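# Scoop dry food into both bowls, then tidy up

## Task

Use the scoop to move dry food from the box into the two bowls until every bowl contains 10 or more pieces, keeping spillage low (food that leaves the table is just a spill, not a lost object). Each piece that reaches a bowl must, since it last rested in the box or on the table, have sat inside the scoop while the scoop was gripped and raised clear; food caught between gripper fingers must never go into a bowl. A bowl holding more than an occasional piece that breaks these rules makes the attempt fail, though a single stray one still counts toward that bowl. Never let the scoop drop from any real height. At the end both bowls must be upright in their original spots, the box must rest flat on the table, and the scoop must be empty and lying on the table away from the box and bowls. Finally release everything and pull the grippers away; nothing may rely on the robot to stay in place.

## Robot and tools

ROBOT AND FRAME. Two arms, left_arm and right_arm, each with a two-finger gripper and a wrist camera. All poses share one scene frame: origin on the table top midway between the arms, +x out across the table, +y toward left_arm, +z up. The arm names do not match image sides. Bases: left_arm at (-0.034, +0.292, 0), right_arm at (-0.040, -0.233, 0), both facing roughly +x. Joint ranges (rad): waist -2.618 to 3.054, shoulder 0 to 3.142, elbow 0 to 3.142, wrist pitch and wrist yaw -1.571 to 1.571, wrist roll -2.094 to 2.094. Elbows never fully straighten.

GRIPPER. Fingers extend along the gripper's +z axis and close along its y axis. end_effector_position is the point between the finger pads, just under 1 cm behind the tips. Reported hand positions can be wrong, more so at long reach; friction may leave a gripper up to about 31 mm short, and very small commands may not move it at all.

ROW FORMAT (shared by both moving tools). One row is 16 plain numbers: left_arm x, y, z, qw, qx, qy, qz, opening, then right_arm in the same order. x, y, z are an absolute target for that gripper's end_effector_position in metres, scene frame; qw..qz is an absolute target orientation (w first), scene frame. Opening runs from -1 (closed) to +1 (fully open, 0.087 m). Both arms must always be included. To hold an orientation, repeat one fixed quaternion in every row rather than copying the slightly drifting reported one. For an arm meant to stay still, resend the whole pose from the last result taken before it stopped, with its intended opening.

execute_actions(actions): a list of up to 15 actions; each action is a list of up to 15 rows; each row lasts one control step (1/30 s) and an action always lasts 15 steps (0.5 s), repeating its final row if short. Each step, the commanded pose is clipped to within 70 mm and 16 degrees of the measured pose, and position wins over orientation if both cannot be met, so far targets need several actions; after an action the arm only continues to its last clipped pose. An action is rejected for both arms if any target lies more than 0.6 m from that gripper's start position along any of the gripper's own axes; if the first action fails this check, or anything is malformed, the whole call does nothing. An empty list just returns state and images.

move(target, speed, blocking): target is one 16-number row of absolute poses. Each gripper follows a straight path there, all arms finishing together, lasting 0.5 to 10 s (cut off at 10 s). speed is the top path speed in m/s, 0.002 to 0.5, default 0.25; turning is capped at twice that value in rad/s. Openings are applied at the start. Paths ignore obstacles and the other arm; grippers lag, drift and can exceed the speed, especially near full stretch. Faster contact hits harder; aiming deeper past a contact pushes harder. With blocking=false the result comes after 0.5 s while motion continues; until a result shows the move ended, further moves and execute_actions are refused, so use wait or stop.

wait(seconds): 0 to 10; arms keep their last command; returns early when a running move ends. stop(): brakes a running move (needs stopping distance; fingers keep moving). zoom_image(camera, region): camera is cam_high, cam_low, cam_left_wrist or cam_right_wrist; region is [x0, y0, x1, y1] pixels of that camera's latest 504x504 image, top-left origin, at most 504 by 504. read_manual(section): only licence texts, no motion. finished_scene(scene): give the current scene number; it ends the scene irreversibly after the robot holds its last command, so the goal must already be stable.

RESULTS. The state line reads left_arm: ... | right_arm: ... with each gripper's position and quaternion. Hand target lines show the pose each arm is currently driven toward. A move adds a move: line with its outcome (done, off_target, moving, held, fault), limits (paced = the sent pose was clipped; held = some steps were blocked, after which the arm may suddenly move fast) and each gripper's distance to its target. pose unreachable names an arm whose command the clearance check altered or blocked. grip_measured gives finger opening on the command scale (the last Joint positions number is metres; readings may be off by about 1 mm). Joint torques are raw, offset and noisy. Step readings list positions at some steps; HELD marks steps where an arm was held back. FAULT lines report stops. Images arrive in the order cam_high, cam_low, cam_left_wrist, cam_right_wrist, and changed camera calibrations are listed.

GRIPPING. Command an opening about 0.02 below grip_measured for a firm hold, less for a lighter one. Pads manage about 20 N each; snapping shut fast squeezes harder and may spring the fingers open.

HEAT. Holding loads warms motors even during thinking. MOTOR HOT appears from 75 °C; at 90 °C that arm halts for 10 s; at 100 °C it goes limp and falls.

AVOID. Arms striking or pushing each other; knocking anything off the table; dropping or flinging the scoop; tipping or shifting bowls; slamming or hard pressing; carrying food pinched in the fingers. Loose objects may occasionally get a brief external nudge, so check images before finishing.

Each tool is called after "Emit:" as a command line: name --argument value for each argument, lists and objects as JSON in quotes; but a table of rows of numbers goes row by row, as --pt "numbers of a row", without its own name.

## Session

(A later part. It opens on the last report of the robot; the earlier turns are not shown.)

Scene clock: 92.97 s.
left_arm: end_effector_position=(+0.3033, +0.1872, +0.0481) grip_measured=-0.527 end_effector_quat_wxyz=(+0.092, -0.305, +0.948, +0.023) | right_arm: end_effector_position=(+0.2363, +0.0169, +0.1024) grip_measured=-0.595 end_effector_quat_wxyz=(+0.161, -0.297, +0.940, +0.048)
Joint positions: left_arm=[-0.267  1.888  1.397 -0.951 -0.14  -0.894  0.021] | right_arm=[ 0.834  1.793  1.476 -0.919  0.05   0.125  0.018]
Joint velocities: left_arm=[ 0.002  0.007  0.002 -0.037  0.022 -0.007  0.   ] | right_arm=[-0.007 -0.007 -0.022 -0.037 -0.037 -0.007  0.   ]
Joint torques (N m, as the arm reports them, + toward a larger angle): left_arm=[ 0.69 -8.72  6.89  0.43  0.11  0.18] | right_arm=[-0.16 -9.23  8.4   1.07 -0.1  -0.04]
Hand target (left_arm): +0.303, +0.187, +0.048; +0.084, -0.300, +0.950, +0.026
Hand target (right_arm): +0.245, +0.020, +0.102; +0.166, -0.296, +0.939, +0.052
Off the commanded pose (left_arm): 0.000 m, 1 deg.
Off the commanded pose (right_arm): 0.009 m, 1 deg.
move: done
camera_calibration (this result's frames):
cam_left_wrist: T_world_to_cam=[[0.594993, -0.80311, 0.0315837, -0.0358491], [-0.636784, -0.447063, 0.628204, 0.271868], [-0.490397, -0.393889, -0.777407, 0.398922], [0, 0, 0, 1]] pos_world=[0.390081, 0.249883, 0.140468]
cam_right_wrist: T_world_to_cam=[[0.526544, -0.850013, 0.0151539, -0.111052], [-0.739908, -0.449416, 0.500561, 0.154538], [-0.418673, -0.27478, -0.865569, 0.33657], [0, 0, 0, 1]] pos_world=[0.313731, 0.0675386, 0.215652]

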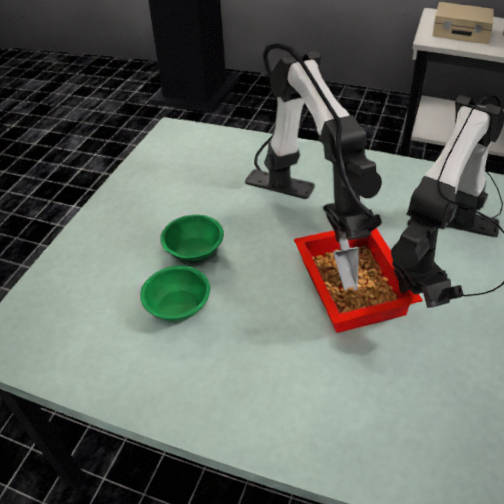

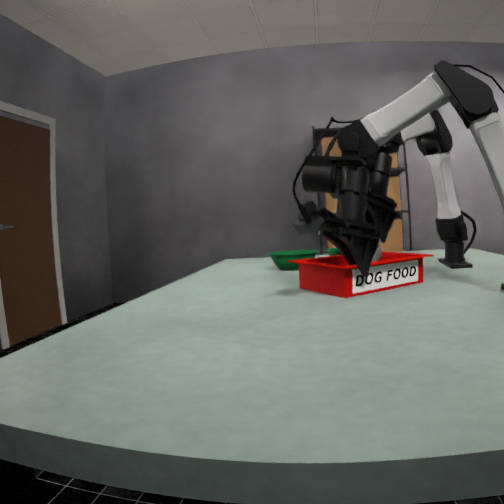

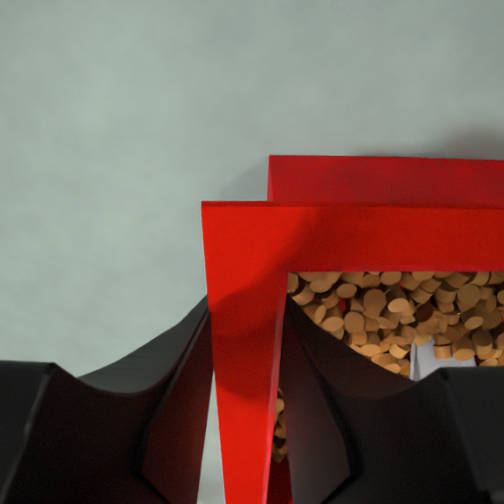

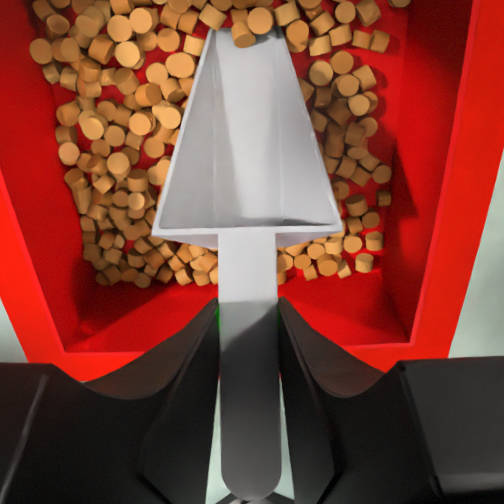

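Emit:
move --target '[0.303,0.187,0.048,0.0832,-0.2996,0.9501,0.0262,-0.6, 0.254,0.027,0.067,0.3262,-0.2826,0.8962,0.1028,-0.68]' --speed 0.05

Emit:
move --target '[0.303,0.187,0.048,0.0832,-0.2996,0.9501,0.0262,-0.6, 0.296,0.056,0.055,0.3650,-0.2778,0.8811,0.1151,-0.68]' --speed 0.03

Scene clock: 112.50 s.
left_arm: end_effector_position=(+0.3033, +0.1872, +0.0481) grip_measured=-0.527 end_effector_quat_wxyz=(+0.092, -0.305, +0.948, +0.023) | right_arm: end_effector_position=(+0.2577, +0.0284, +0.0679) grip_measured=-0.595 end_effector_quat_wxyz=(+0.322, -0.275, +0.900, +0.106)
Joint positions: left_arm=[-0.267  1.888  1.397 -0.951 -0.14  -0.894  0.021] | right_arm=[ 0.834  1.625  1.019 -0.278  0.083  0.12   0.018]
Joint velocities: left_arm=[ 0.017 -0.017  0.002 -0.007 -0.081 -0.051  0.   ] | right_arm=[ 0.002  0.007 -0.007  0.051  0.037  0.051  0.   ]
Joint torques (N m, as the arm reports them, + toward a larger angle): left_arm=[ 0.57 -8.63  7.05  0.49  0.05  0.17] | right_arm=[  1.51 -10.74   5.05   1.53   0.16  -0.06]
Hand target (left_arm): +0.303, +0.187, +0.048; +0.084, -0.300, +0.950, +0.026
Hand target (right_arm): +0.253, +0.027, +0.067; +0.326, -0.282, +0.896, +0.102
Off the commanded pose (left_arm): 0.000 m, 1 deg.
Off the commanded pose (right_arm): 0.004 m, 1 deg.
move: done
camera_calibration (this result's frames):
cam_left_wrist: T_world_to_cam=[[0.594993, -0.80311, 0.0315837, -0.0358491], [-0.636784, -0.447063, 0.628204, 0.271868], [-0.490397, -0.393889, -0.777407, 0.398922], [0, 0, 0, 1]] pos_world=[0.390081, 0.249883, 0.140468]
cam_right_wrist: T_world_to_cam=[[0.516769, -0.855814, -0.0230584, -0.106692], [-0.841241, -0.512602, 0.17191, 0.243081], [-0.158943, -0.0694402, -0.984843, 0.254148], [0, 0, 0, 1]] pos_world=[0.30002, 0.0509432, 0.206047]

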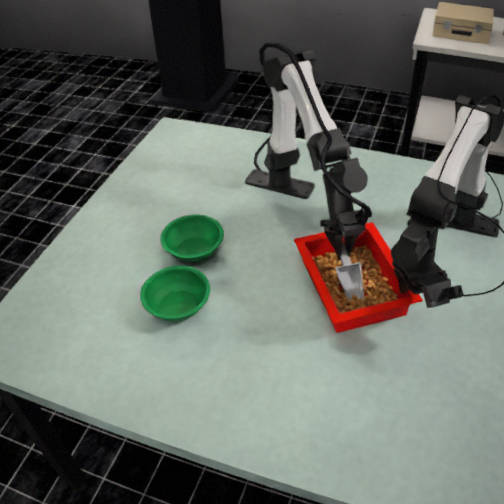

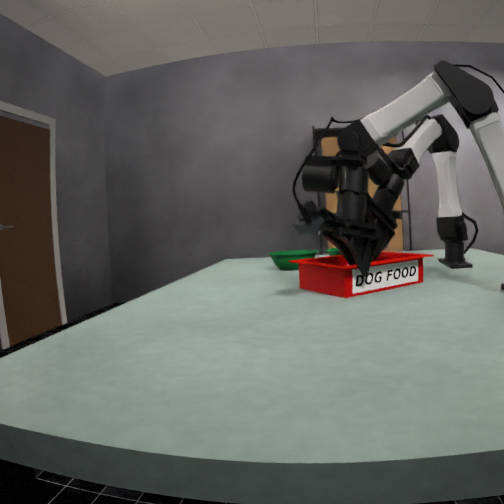

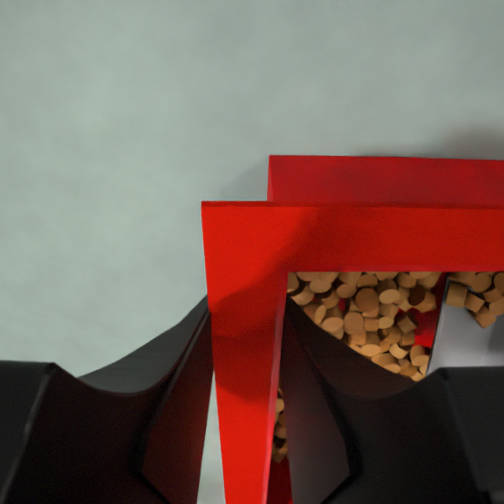

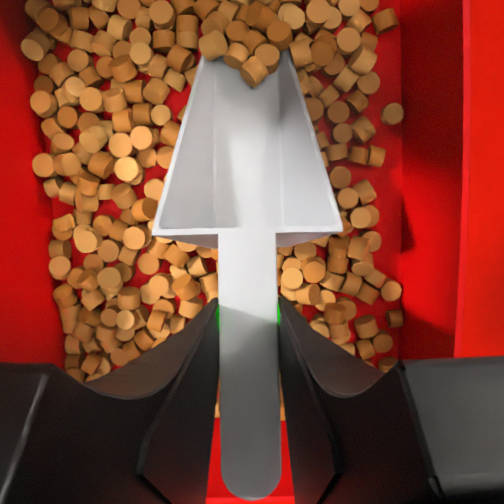

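Scene clock: 114.40 s.
left_arm: end_effector_position=(+0.3033, +0.1872, +0.0481) grip_measured=-0.527 end_effector_quat_wxyz=(+0.092, -0.305, +0.948, +0.023) | right_arm: end_effector_position=(+0.2879, +0.0546, +0.0565) grip_measured=-0.595 end_effector_quat_wxyz=(+0.362, -0.277, +0.882, +0.120)
Joint positions: left_arm=[-0.267  1.888  1.397 -0.951 -0.14  -0.894  0.021] | right_arm=[ 0.834  1.738  1.042 -0.096  0.085  0.1    0.018]
Joint velocities: left_arm=[ 0.007  0.002 -0.007  0.007  0.051 -0.037 -0.   ] | right_arm=[ 0.002 -0.012  0.002 -0.051 -0.022  0.022 -0.001]
Joint torques (N m, as the arm reports them, + toward a larger angle): left_arm=[ 0.76 -8.91  6.91  0.48  0.03  0.16] | right_arm=[ 0.31 -8.02  8.75  1.6   0.09 -0.07]
Hand target (left_arm): +0.303, +0.187, +0.048; +0.083, -0.300, +0.950, +0.026
Hand target (right_arm): +0.295, +0.056, +0.055; +0.365, -0.278, +0.881, +0.115
Off the commanded pose (left_arm): 0.000 m, 1 deg.
Off the commanded pose (right_arm): 0.008 m, 1 deg.
move: done
camera_calibration (this result's frames):
cam_left_wrist: T_world_to_cam=[[0.594993, -0.80311, 0.0315837, -0.0358491], [-0.636784, -0.447063, 0.628204, 0.271868], [-0.490397, -0.393889, -0.777407, 0.398922], [0, 0, 0, 1]] pos_world=[0.390081, 0.249883, 0.140468]
cam_right_wrist: T_world_to_cam=[[0.530776, -0.847119, -0.0258217, -0.104431], [-0.843512, -0.530982, 0.0809099, 0.290614], [-0.0822511, -0.0211641, -0.996387, 0.225432], [0, 0, 0, 1]] pos_world=[0.319108, 0.0706169, 0.198407]

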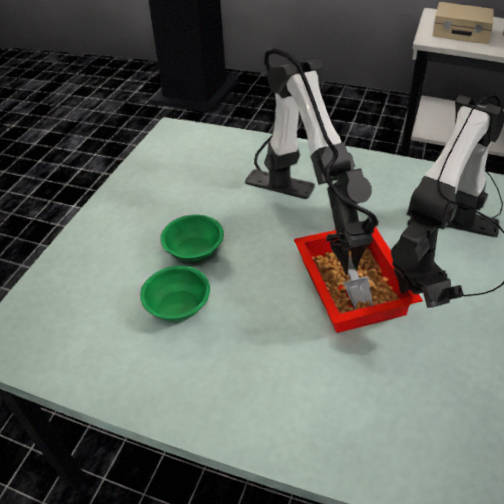

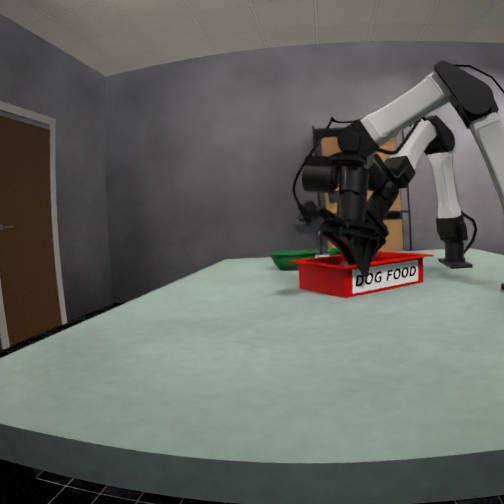

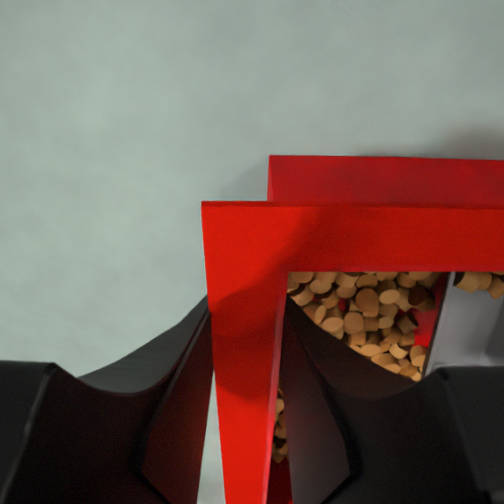

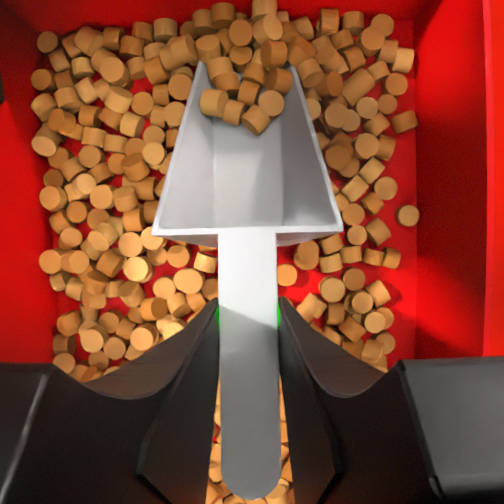

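Emit:
move --target '[0.303,0.187,0.048,0.0832,-0.2996,0.9501,0.0262,-0.6, 0.283,0.051,0.072,0.5470,-0.2463,0.7813,0.1725,-0.68]' --speed 0.07

Emit:
move --target '[0.303,0.187,0.048,0.0832,-0.2996,0.9501,0.0262,-0.6, 0.25,0.02,0.15,0.6625,-0.2163,0.6860,0.2089,-0.68]' --speed 0.07

Scene clock: 125.47 s.
left_arm: end_effector_position=(+0.3039, +0.1876, +0.0481) grip_measured=-0.527 end_effector_quat_wxyz=(+0.094, -0.305, +0.947, +0.023) | right_arm: end_effector_position=(+0.2814, +0.0465, +0.0586) grip_measured=-0.595 end_effector_quat_wxyz=(+0.523, -0.248, +0.799, +0.166)
Joint positions: left_arm=[-0.267  1.888  1.397 -0.949 -0.143 -0.894  0.021] | right_arm=[0.859 1.641 0.605 0.621 0.148 0.07  0.018]
Joint velocities: left_arm=[-0.017  0.007 -0.002  0.022 -0.007  0.007  0.001] | right_arm=[ 0.002  0.012 -0.012  0.066 -0.051 -0.051  0.001]
Joint torques (N m, as the arm reports them, + toward a larger angle): left_arm=[ 0.87 -9.01  6.84  0.46  0.09  0.19] | right_arm=[  1.62 -10.17   4.78   2.3    0.17  -0.06]
Hand target (left_arm): +0.303, +0.187, +0.048; +0.083, -0.300, +0.950, +0.026
Hand target (right_arm): +0.282, +0.050, +0.073; +0.546, -0.246, +0.782, +0.172
Off the commanded pose (left_arm): 0.001 m, 1 deg.
Off the commanded pose (right_arm): 0.014 m, 4 deg.
move: off_target (right_arm)
camera_calibration (this result's frames):
cam_left_wrist: T_world_to_cam=[[0.595262, -0.802932, 0.0310293, -0.0359515], [-0.638323, -0.449066, 0.625206, 0.273472], [-0.488064, -0.391968, -0.779843, 0.398451], [0, 0, 0, 1]] pos_world=[0.390434, 0.250121, 0.140868]
cam_right_wrist: T_world_to_cam=[[0.531758, -0.845972, -0.0395702, -0.107318], [-0.815882, -0.499195, -0.291789, 0.293236], [0.227092, 0.187446, -0.955664, 0.12769], [0, 0, 0, 1]] pos_world=[0.267316, 0.0316592, 0.203345]

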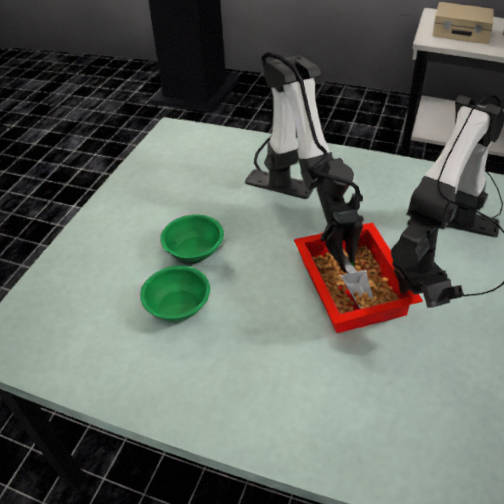

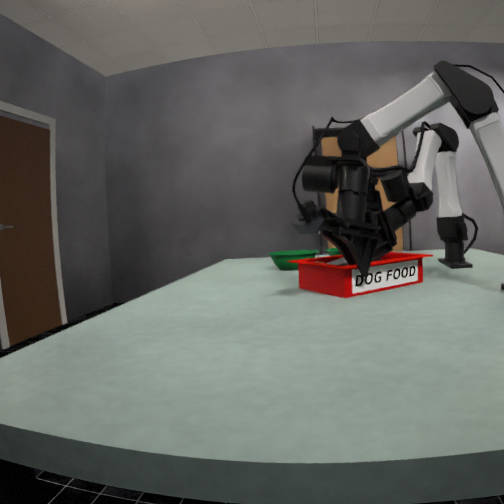

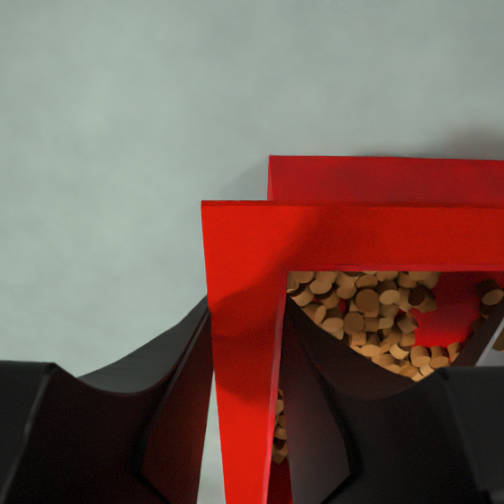

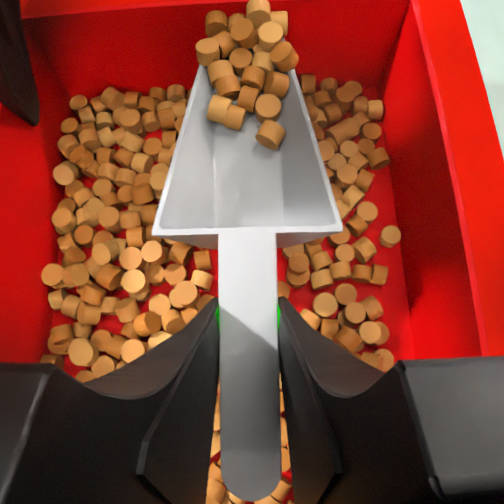

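Scene clock: 128.50 s.
left_arm: end_effector_position=(+0.3040, +0.1876, +0.0481) grip_measured=-0.527 end_effector_quat_wxyz=(+0.094, -0.305, +0.947, +0.023) | right_arm: end_effector_position=(+0.2537, +0.0197, +0.1379) grip_measured=-0.595 end_effector_quat_wxyz=(+0.645, -0.220, +0.703, +0.204)
Joint positions: left_arm=[-0.267  1.888  1.397 -0.949 -0.143 -0.894  0.021] | right_arm=[0.879 1.329 0.354 0.89  0.18  0.019 0.018]
Joint velocities: left_arm=[ 0.002 -0.002  0.007  0.007  0.051 -0.007 -0.   ] | right_arm=[ 0.012  0.002  0.002 -0.081 -0.007 -0.037  0.001]
Joint torques (N m, as the arm reports them, + toward a larger angle): left_arm=[ 0.72 -8.78  6.94  0.44  0.13  0.18] | right_arm=[ 1.57 -7.28  4.8   2.25  0.13 -0.1 ]
Hand target (left_arm): +0.303, +0.187, +0.048; +0.084, -0.300, +0.950, +0.026
Hand target (right_arm): +0.250, +0.019, +0.150; +0.662, -0.215, +0.687, +0.208
Off the commanded pose (left_arm): 0.001 m, 1 deg.
Off the commanded pose (right_arm): 0.013 m, 3 deg.
move: off_target (right_arm)
camera_calibration (this result's frames):
cam_left_wrist: T_world_to_cam=[[0.595251, -0.802929, 0.0313322, -0.03604], [-0.638553, -0.449001, 0.625019, 0.273584], [-0.487778, -0.39205, -0.77998, 0.398423], [0, 0, 0, 1]] pos_world=[0.390493, 0.250104, 0.140896]
cam_right_wrist: T_world_to_cam=[[0.544964, -0.836963, -0.0500731, -0.114244], [-0.696843, -0.418899, -0.582181, 0.288682], [0.466288, 0.35216, -0.811516, 0.131015], [0, 0, 0, 1]] pos_world=[0.202334, -0.020828, 0.268665]

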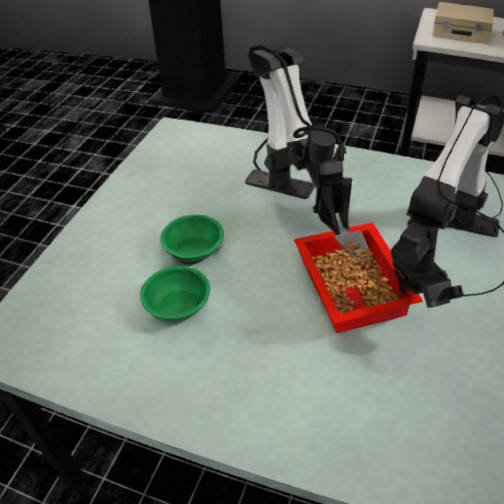

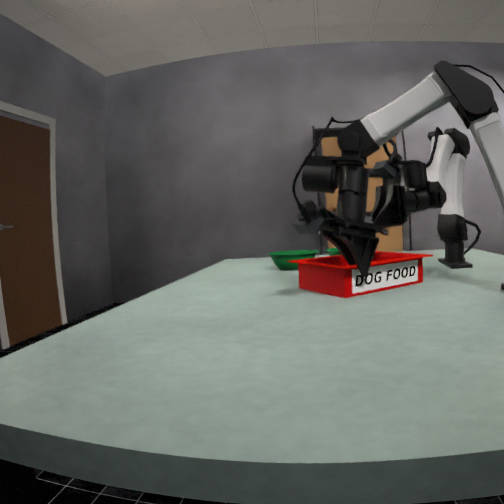

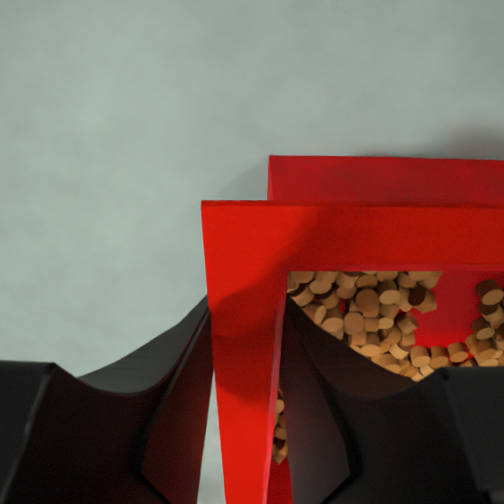

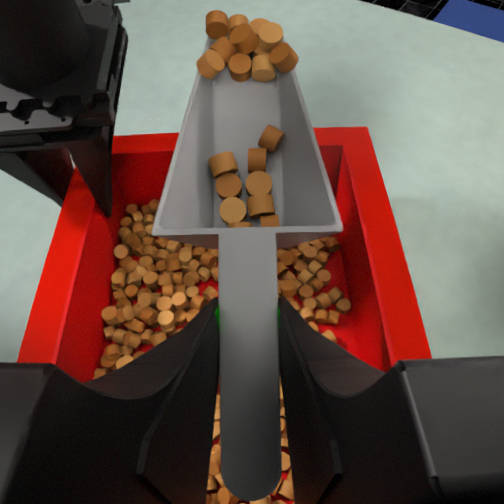

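Emit:
move --target '[0.303,0.187,0.048,0.0832,-0.2996,0.9501,0.0262,-0.6, 0.245,0.015,0.15,0.7305,-0.1933,0.6130,0.2303,-0.68]' --speed 0.07

Scene clock: 137.03 s.
left_arm: end_effector_position=(+0.3040, +0.1876, +0.0481) grip_measured=-0.527 end_effector_quat_wxyz=(+0.094, -0.305, +0.947, +0.023) | right_arm: end_effector_position=(+0.2486, +0.0156, +0.1524) grip_measured=-0.595 end_effector_quat_wxyz=(+0.726, -0.192, +0.618, +0.232)
Joint positions: left_arm=[-0.267  1.888  1.397 -0.949 -0.143 -0.894  0.021] | right_arm=[ 0.888  1.553  0.213  1.507  0.186 -0.024  0.018]
Joint velocities: left_arm=[-0.002  0.002 -0.027 -0.022 -0.007  0.007 -0.   ] | right_arm=[ 0.002 -0.002 -0.032 -0.022 -0.066 -0.051 -0.   ]
Joint torques (N m, as the arm reports them, + toward a larger angle): left_arm=[ 0.73 -8.9   6.96  0.48  0.03  0.18] | right_arm=[ 1.65 -4.15  2.96  2.12  0.1  -0.06]
Hand target (left_arm): +0.303, +0.187, +0.048; +0.084, -0.300, +0.950, +0.026
Hand target (right_arm): +0.245, +0.014, +0.151; +0.730, -0.193, +0.614, +0.230
Off the commanded pose (left_arm): 0.001 m, 1 deg.
Off the commanded pose (right_arm): 0.004 m, 1 deg.
move: done
camera_calibration (this result's frames):
cam_left_wrist: T_world_to_cam=[[0.595251, -0.802929, 0.0313322, -0.03604], [-0.638553, -0.449001, 0.625019, 0.273584], [-0.487778, -0.39205, -0.77998, 0.398423], [0, 0, 0, 1]] pos_world=[0.390493, 0.250104, 0.140896]
cam_right_wrist: T_world_to_cam=[[0.557236, -0.828155, -0.0603955, -0.115829], [-0.560299, -0.321331, -0.763421, 0.28399], [0.612824, 0.459245, -0.643072, 0.0827816], [0, 0, 0, 1]] pos_world=[0.172932, -0.0426865, 0.263042]

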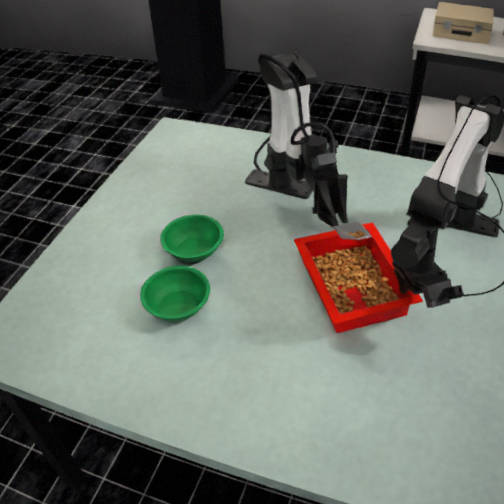

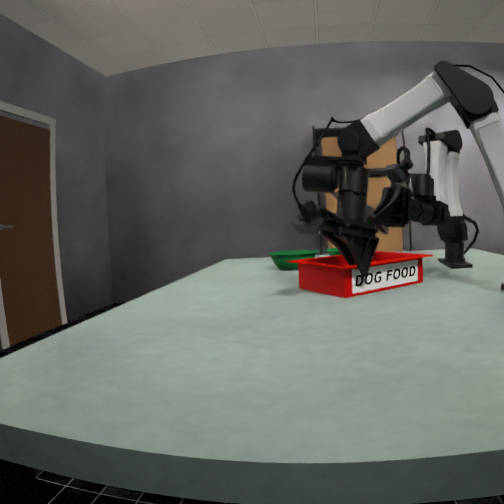

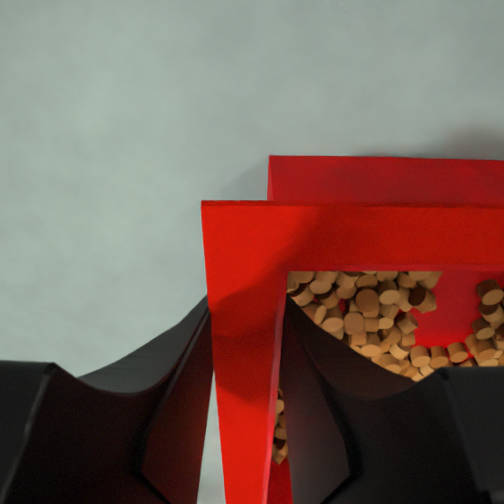

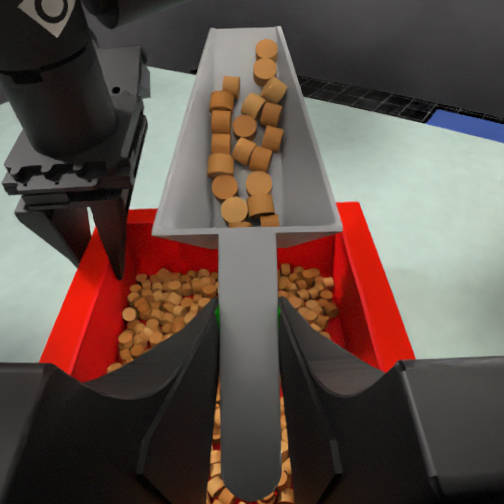

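Emit:
execute_actions --actions '[]'

Scene clock: 164.83 s.
left_arm: end_effector_position=(+0.3040, +0.1876, +0.0481) grip_measured=-0.527 end_effector_quat_wxyz=(+0.094, -0.305, +0.947, +0.023) | right_arm: end_effector_position=(+0.2486, +0.0156, +0.1528) grip_measured=-0.595 end_effector_quat_wxyz=(+0.727, -0.192, +0.617, +0.232)
Joint positions: left_arm=[-0.267  1.888  1.397 -0.949 -0.143 -0.894  0.021] | right_arm=[ 0.888  1.554  0.213  1.509  0.186 -0.024  0.018]
Joint velocities: left_arm=[ 0.012 -0.007 -0.002 -0.007  0.007 -0.007 -0.   ] | right_arm=[-0.002 -0.007 -0.017  0.007 -0.022 -0.051 -0.002]
Joint torques (N m, as the arm reports them, + toward a larger angle): left_arm=[ 0.76 -8.98  6.76  0.44  0.12  0.21] | right_arm=[ 1.57 -4.17  2.93  2.13  0.08 -0.07]
Hand target (left_arm): +0.303, +0.187, +0.048; +0.084, -0.300, +0.950, +0.026
Hand target (right_arm): +0.245, +0.014, +0.151; +0.730, -0.193, +0.614, +0.230
Off the commanded pose (left_arm): 0.001 m, 1 deg.
Off the commanded pose (right_arm): 0.005 m, 1 deg.
camera_calibration (this result's frames):
cam_left_wrist: T_world_to_cam=[[0.595251, -0.802929, 0.0313322, -0.03604], [-0.638553, -0.449001, 0.625019, 0.273584], [-0.487778, -0.39205, -0.77998, 0.398423], [0, 0, 0, 1]] pos_world=[0.390493, 0.250104, 0.140896]
cam_right_wrist: T_world_to_cam=[[0.557277, -0.828126, -0.0604098, -0.115824], [-0.559138, -0.320487, -0.764626, 0.284214], [0.613846, 0.459886, -0.641637, 0.0825668], [0, 0, 0, 1]] pos_world=[0.172777, -0.0428011, 0.263298]

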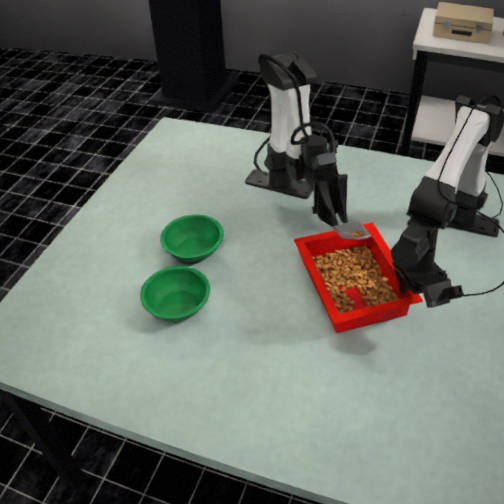

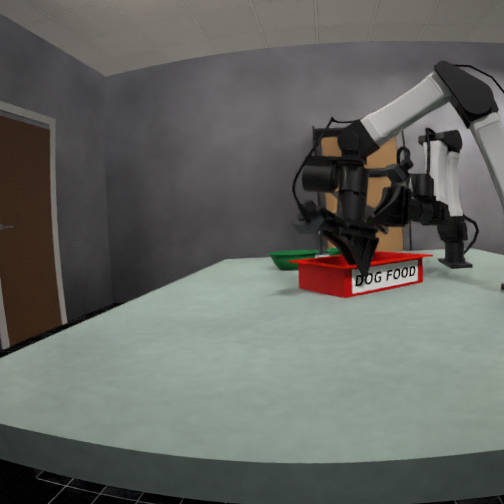

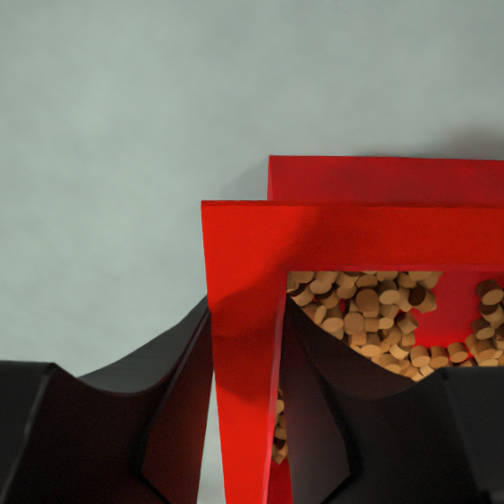

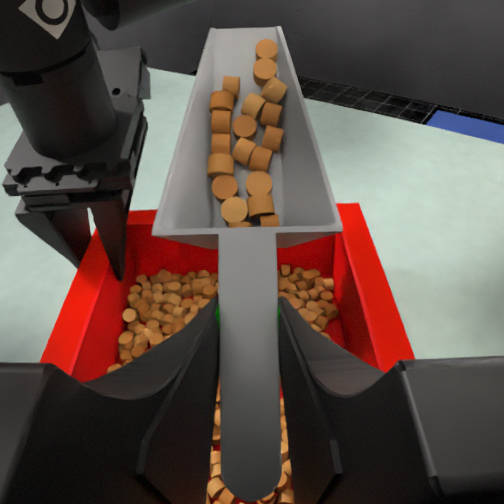

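Emit:
move --target '[0.303,0.187,0.048,0.0832,-0.2996,0.9501,0.0262,-0.6, 0.35,-0.285,0.165,0.6399,0.0727,0.7626,-0.061,-0.68]' --speed 0.12

Scene clock: 176.40 s.
left_arm: end_effector_position=(+0.3040, +0.1876, +0.0481) grip_measured=-0.527 end_effector_quat_wxyz=(+0.094, -0.305, +0.947, +0.023) | right_arm: end_effector_position=(+0.3466, -0.2754, +0.1504) grip_measured=-0.595 end_effector_quat_wxyz=(+0.627, +0.069, +0.774, -0.055)
Joint positions: left_arm=[-0.267  1.888  1.397 -0.949 -0.143 -0.894  0.021] | right_arm=[0.028 1.231 0.498 0.522 0.113 0.024 0.018]
Joint velocities: left_arm=[-0.007  0.002 -0.012 -0.081  0.007  0.007 -0.001] | right_arm=[-0.007  0.002  0.002 -0.051 -0.022 -0.007  0.001]
Joint torques (N m, as the arm reports them, + toward a larger angle): left_arm=[ 0.51 -9.11  7.04  0.46  0.08  0.18] | right_arm=[ 0.04 -3.8   9.7   2.03  0.02 -0.06]
Hand target (left_arm): +0.303, +0.187, +0.048; +0.084, -0.300, +0.950, +0.026
Hand target (right_arm): +0.355, -0.281, +0.164; +0.640, +0.070, +0.763, -0.063
Off the commanded pose (left_arm): 0.001 m, 1 deg.
Off the commanded pose (right_arm): 0.018 m, 2 deg.
move: off_target (right_arm)
camera_calibration (this result's frames):
cam_left_wrist: T_world_to_cam=[[0.595251, -0.802929, 0.0313322, -0.03604], [-0.638553, -0.449001, 0.625019, 0.273584], [-0.487778, -0.39205, -0.77998, 0.398423], [0, 0, 0, 1]] pos_world=[0.390493, 0.250104, 0.140896]
cam_right_wrist: T_world_to_cam=[[-0.211826, -0.976365, -0.0429042, -0.188437], [-0.854425, 0.206325, -0.476852, 0.448067], [0.474434, -0.0643512, -0.877936, 0.0941759], [0, 0, 0, 1]] pos_world=[0.298244, -0.270371, 0.288257]

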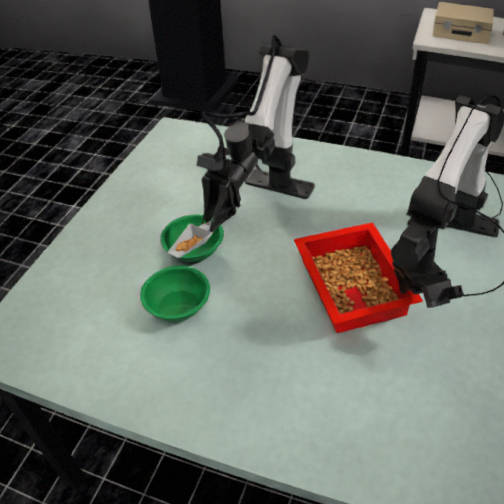

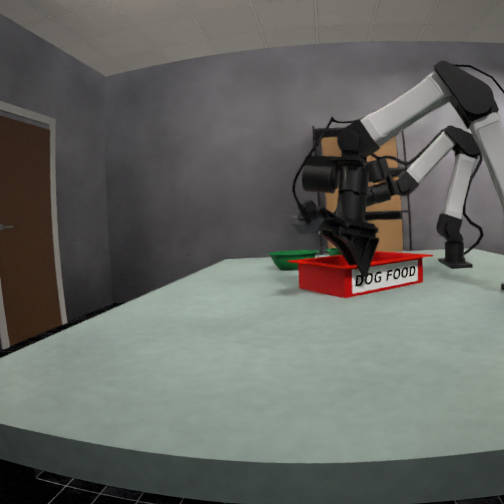

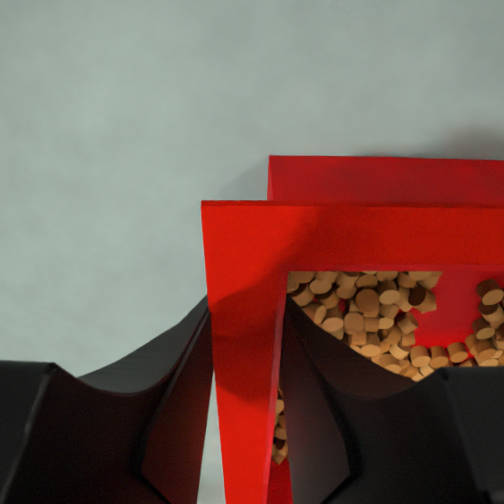

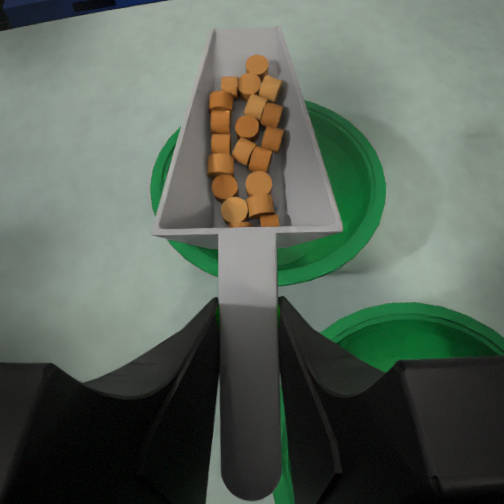

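Emit:
move --target '[0.303,0.187,0.048,0.0832,-0.2996,0.9501,0.0262,-0.6, 0.366,-0.294,0.168,0.1299,0.0941,0.9869,-0.0124,-0.68]' --speed 0.2

Scene clock: 190.90 s.
left_arm: end_effector_position=(+0.3040, +0.1876, +0.0481) grip_measured=-0.527 end_effector_quat_wxyz=(+0.094, -0.305, +0.947, +0.023) | right_arm: end_effector_position=(+0.3648, -0.2908, +0.1628) grip_measured=-0.595 end_effector_quat_wxyz=(+0.123, +0.088, +0.988, -0.016)
Joint positions: left_arm=[-0.267  1.888  1.397 -0.949 -0.143 -0.894  0.021] | right_arm=[-0.048  2.067  2.106 -1.362  0.019  0.038  0.018]
Joint velocities: left_arm=[ 0.002  0.002 -0.012 -0.037 -0.007  0.007  0.001] | right_arm=[-0.017 -0.002 -0.022 -0.037  0.007 -0.022 -0.001]
Joint torques (N m, as the arm reports them, + toward a larger angle): left_arm=[ 0.56 -9.08  6.99  0.46  0.02  0.15] | right_arm=[  0.16 -12.35   8.71   0.78  -0.14   0.  ]
Hand target (left_arm): +0.303, +0.187, +0.048; +0.084, -0.300, +0.950, +0.026
Hand target (right_arm): +0.369, -0.294, +0.167; +0.130, +0.092, +0.987, -0.011
Off the commanded pose (left_arm): 0.001 m, 1 deg.
Off the commanded pose (right_arm): 0.006 m, 1 deg.
move: done
camera_calibration (this result's frames):
cam_left_wrist: T_world_to_cam=[[0.595251, -0.802929, 0.0313322, -0.03604], [-0.638553, -0.449001, 0.625019, 0.273584], [-0.487778, -0.39205, -0.77998, 0.398423], [0, 0, 0, 1]] pos_world=[0.390493, 0.250104, 0.140896]
cam_right_wrist: T_world_to_cam=[[-0.232039, -0.972421, 0.0235783, -0.201351], [-0.791711, 0.20289, 0.576219, 0.277356], [-0.565111, 0.115038, -0.816955, 0.516979], [0, 0, 0, 1]] pos_world=[0.465015, -0.311543, 0.267279]

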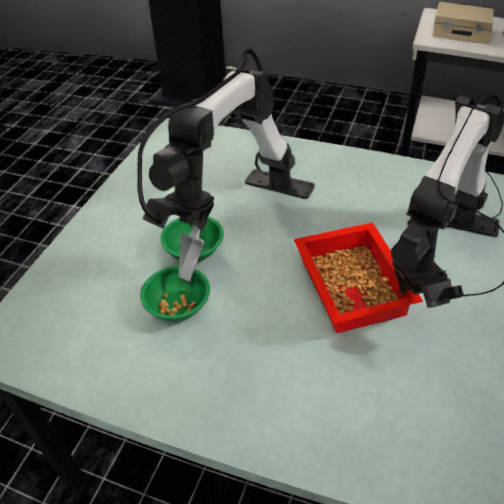

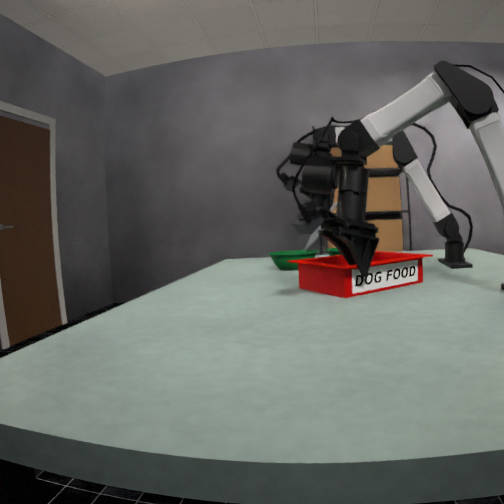

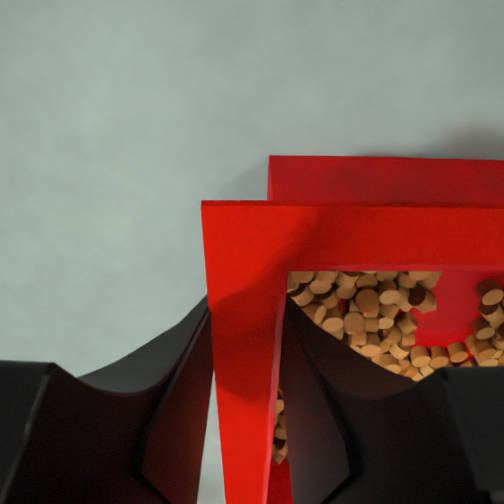

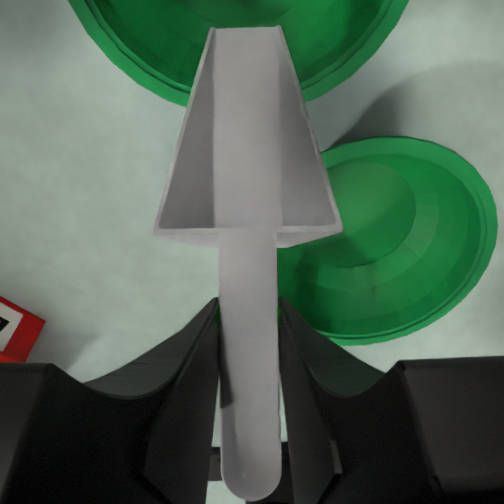

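Poured. Lift up, then go above the box.

Emit:
move --target '[0.303,0.187,0.048,0.0832,-0.2996,0.9501,0.0262,-0.6, 0.366,-0.29,0.215,0.1299,0.0941,0.9869,-0.0124,-0.68]' --speed 0.15

Emit:
move --target '[0.303,0.187,0.048,0.0832,-0.2996,0.9501,0.0262,-0.6, 0.206,0.047,0.185,0.3262,-0.2826,0.8962,0.1028,-0.68]' --speed 0.2

Scene clock: 197.93 s.
left_arm: end_effector_position=(+0.3040, +0.1876, +0.0481) grip_measured=-0.527 end_effector_quat_wxyz=(+0.094, -0.305, +0.947, +0.023) | right_arm: end_effector_position=(+0.3635, -0.2906, +0.2110) grip_measured=-0.595 end_effector_quat_wxyz=(+0.142, +0.089, +0.986, -0.017)
Joint positions: left_arm=[-0.267  1.888  1.397 -0.949 -0.143 -0.894  0.021] | right_arm=[-0.048  2.115  2.382 -1.552  0.019  0.039  0.018]
Joint velocities: left_arm=[-0.007 -0.007  0.012 -0.037 -0.022  0.007 -0.001] | right_arm=[-0.007  0.012  0.002 -0.022 -0.007 -0.022  0.001]
Joint torques (N m, as the arm reports them, + toward a larger angle): left_arm=[ 0.91 -9.    6.74  0.44  0.11  0.2 ] | right_arm=[  0.7  -12.55   7.81   0.85  -0.07   0.09]
Hand target (left_arm): +0.303, +0.187, +0.048; +0.084, -0.300, +0.950, +0.026
Hand target (right_arm): +0.366, -0.290, +0.215; +0.150, +0.094, +0.984, -0.013
Off the commanded pose (left_arm): 0.001 m, 1 deg.
Off the commanded pose (right_arm): 0.005 m, 2 deg.
joint sent to its limit (right arm) — the command would take joint 4 (wrist pitch) past its lower limit, so that joint was sent only as far as its limit.
move: done
camera_calibration (this result's frames):
cam_left_wrist: T_world_to_cam=[[0.595251, -0.802929, 0.0313322, -0.03604], [-0.638553, -0.449001, 0.625019, 0.273584], [-0.487778, -0.39205, -0.77998, 0.398423], [0, 0, 0, 1]] pos_world=[0.390493, 0.250104, 0.140896]
cam_right_wrist: T_world_to_cam=[[-0.233247, -0.97222, 0.0196266, -0.201263], [-0.813654, 0.206178, 0.543561, 0.264406], [-0.532507, 0.110815, -0.83914, 0.547142], [0, 0, 0, 1]] pos_world=[0.459548, -0.310818, 0.319358]

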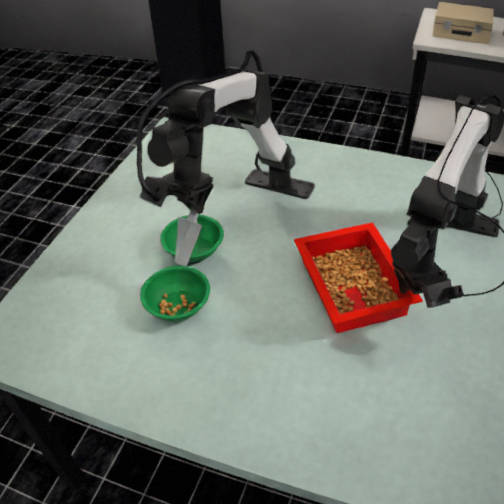

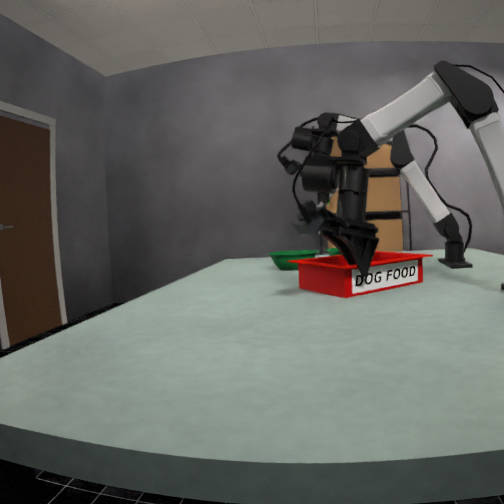

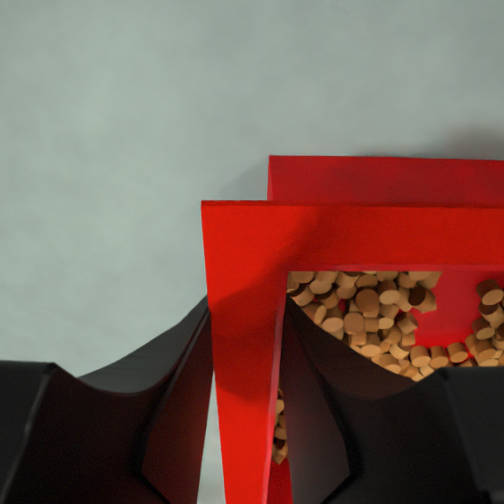

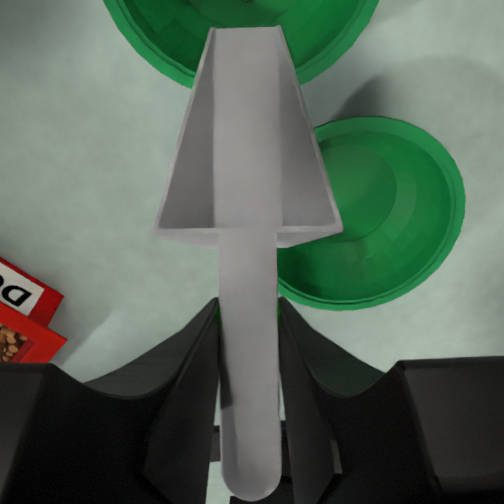

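Scene clock: 200.67 s.
left_arm: end_effector_position=(+0.3040, +0.1876, +0.0481) grip_measured=-0.527 end_effector_quat_wxyz=(+0.094, -0.305, +0.947, +0.023) | right_arm: end_effector_position=(+0.1975, +0.0428, +0.1864) grip_measured=-0.595 end_effector_quat_wxyz=(+0.318, -0.287, +0.897, +0.105)
Joint positions: left_arm=[-0.267  1.888  1.397 -0.949 -0.143 -0.894  0.021] | right_arm=[ 1.011  1.466  1.35  -0.793  0.184  0.239  0.018]
Joint velocities: left_arm=[-0.007 -0.007  0.002  0.007 -0.022 -0.022 -0.001] | right_arm=[ 0.012  0.012 -0.022 -0.007  0.066  0.007 -0.   ]
Joint torques (N m, as the arm reports them, + toward a larger angle): left_arm=[ 0.63 -9.    6.75  0.44  0.08  0.2 ] | right_arm=[ 1.11 -7.82  5.55  1.67  0.24  0.13]
Hand target (left_arm): +0.303, +0.187, +0.048; +0.084, -0.300, +0.950, +0.026
Hand target (right_arm): +0.199, +0.045, +0.185; +0.327, -0.281, +0.896, +0.105
Off the commanded pose (left_arm): 0.001 m, 1 deg.
Off the commanded pose (right_arm): 0.010 m, 1 deg.
move: done
camera_calibration (this result's frames):
cam_left_wrist: T_world_to_cam=[[0.595251, -0.802929, 0.0313322, -0.03604], [-0.638553, -0.449001, 0.625019, 0.273584], [-0.487778, -0.39205, -0.77998, 0.398423], [0, 0, 0, 1]] pos_world=[0.390493, 0.250104, 0.140896]
cam_right_wrist: T_world_to_cam=[[0.535739, -0.844251, -0.0149374, -0.0662293], [-0.829171, -0.529348, 0.179631, 0.176296], [-0.159561, -0.0838496, -0.983621, 0.362809], [0, 0, 0, 1]] pos_world=[0.239551, 0.067829, 0.324209]

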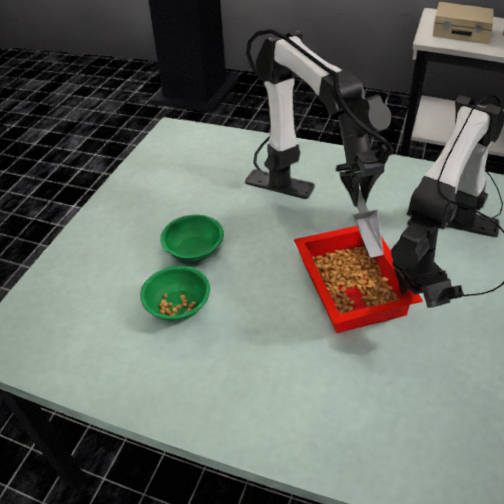

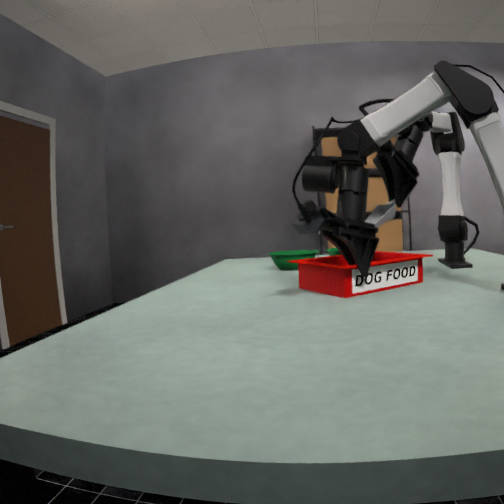

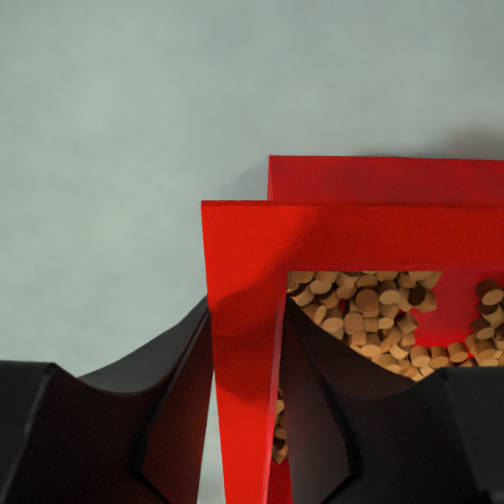

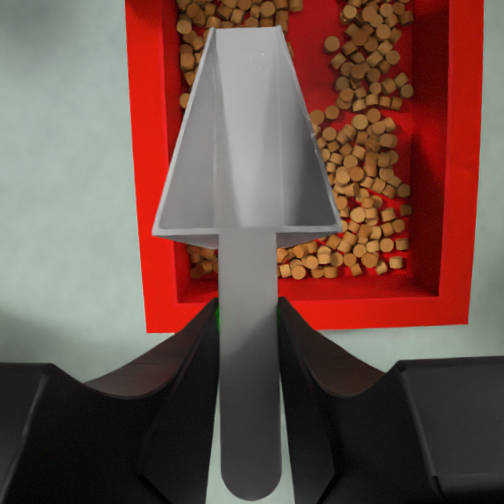

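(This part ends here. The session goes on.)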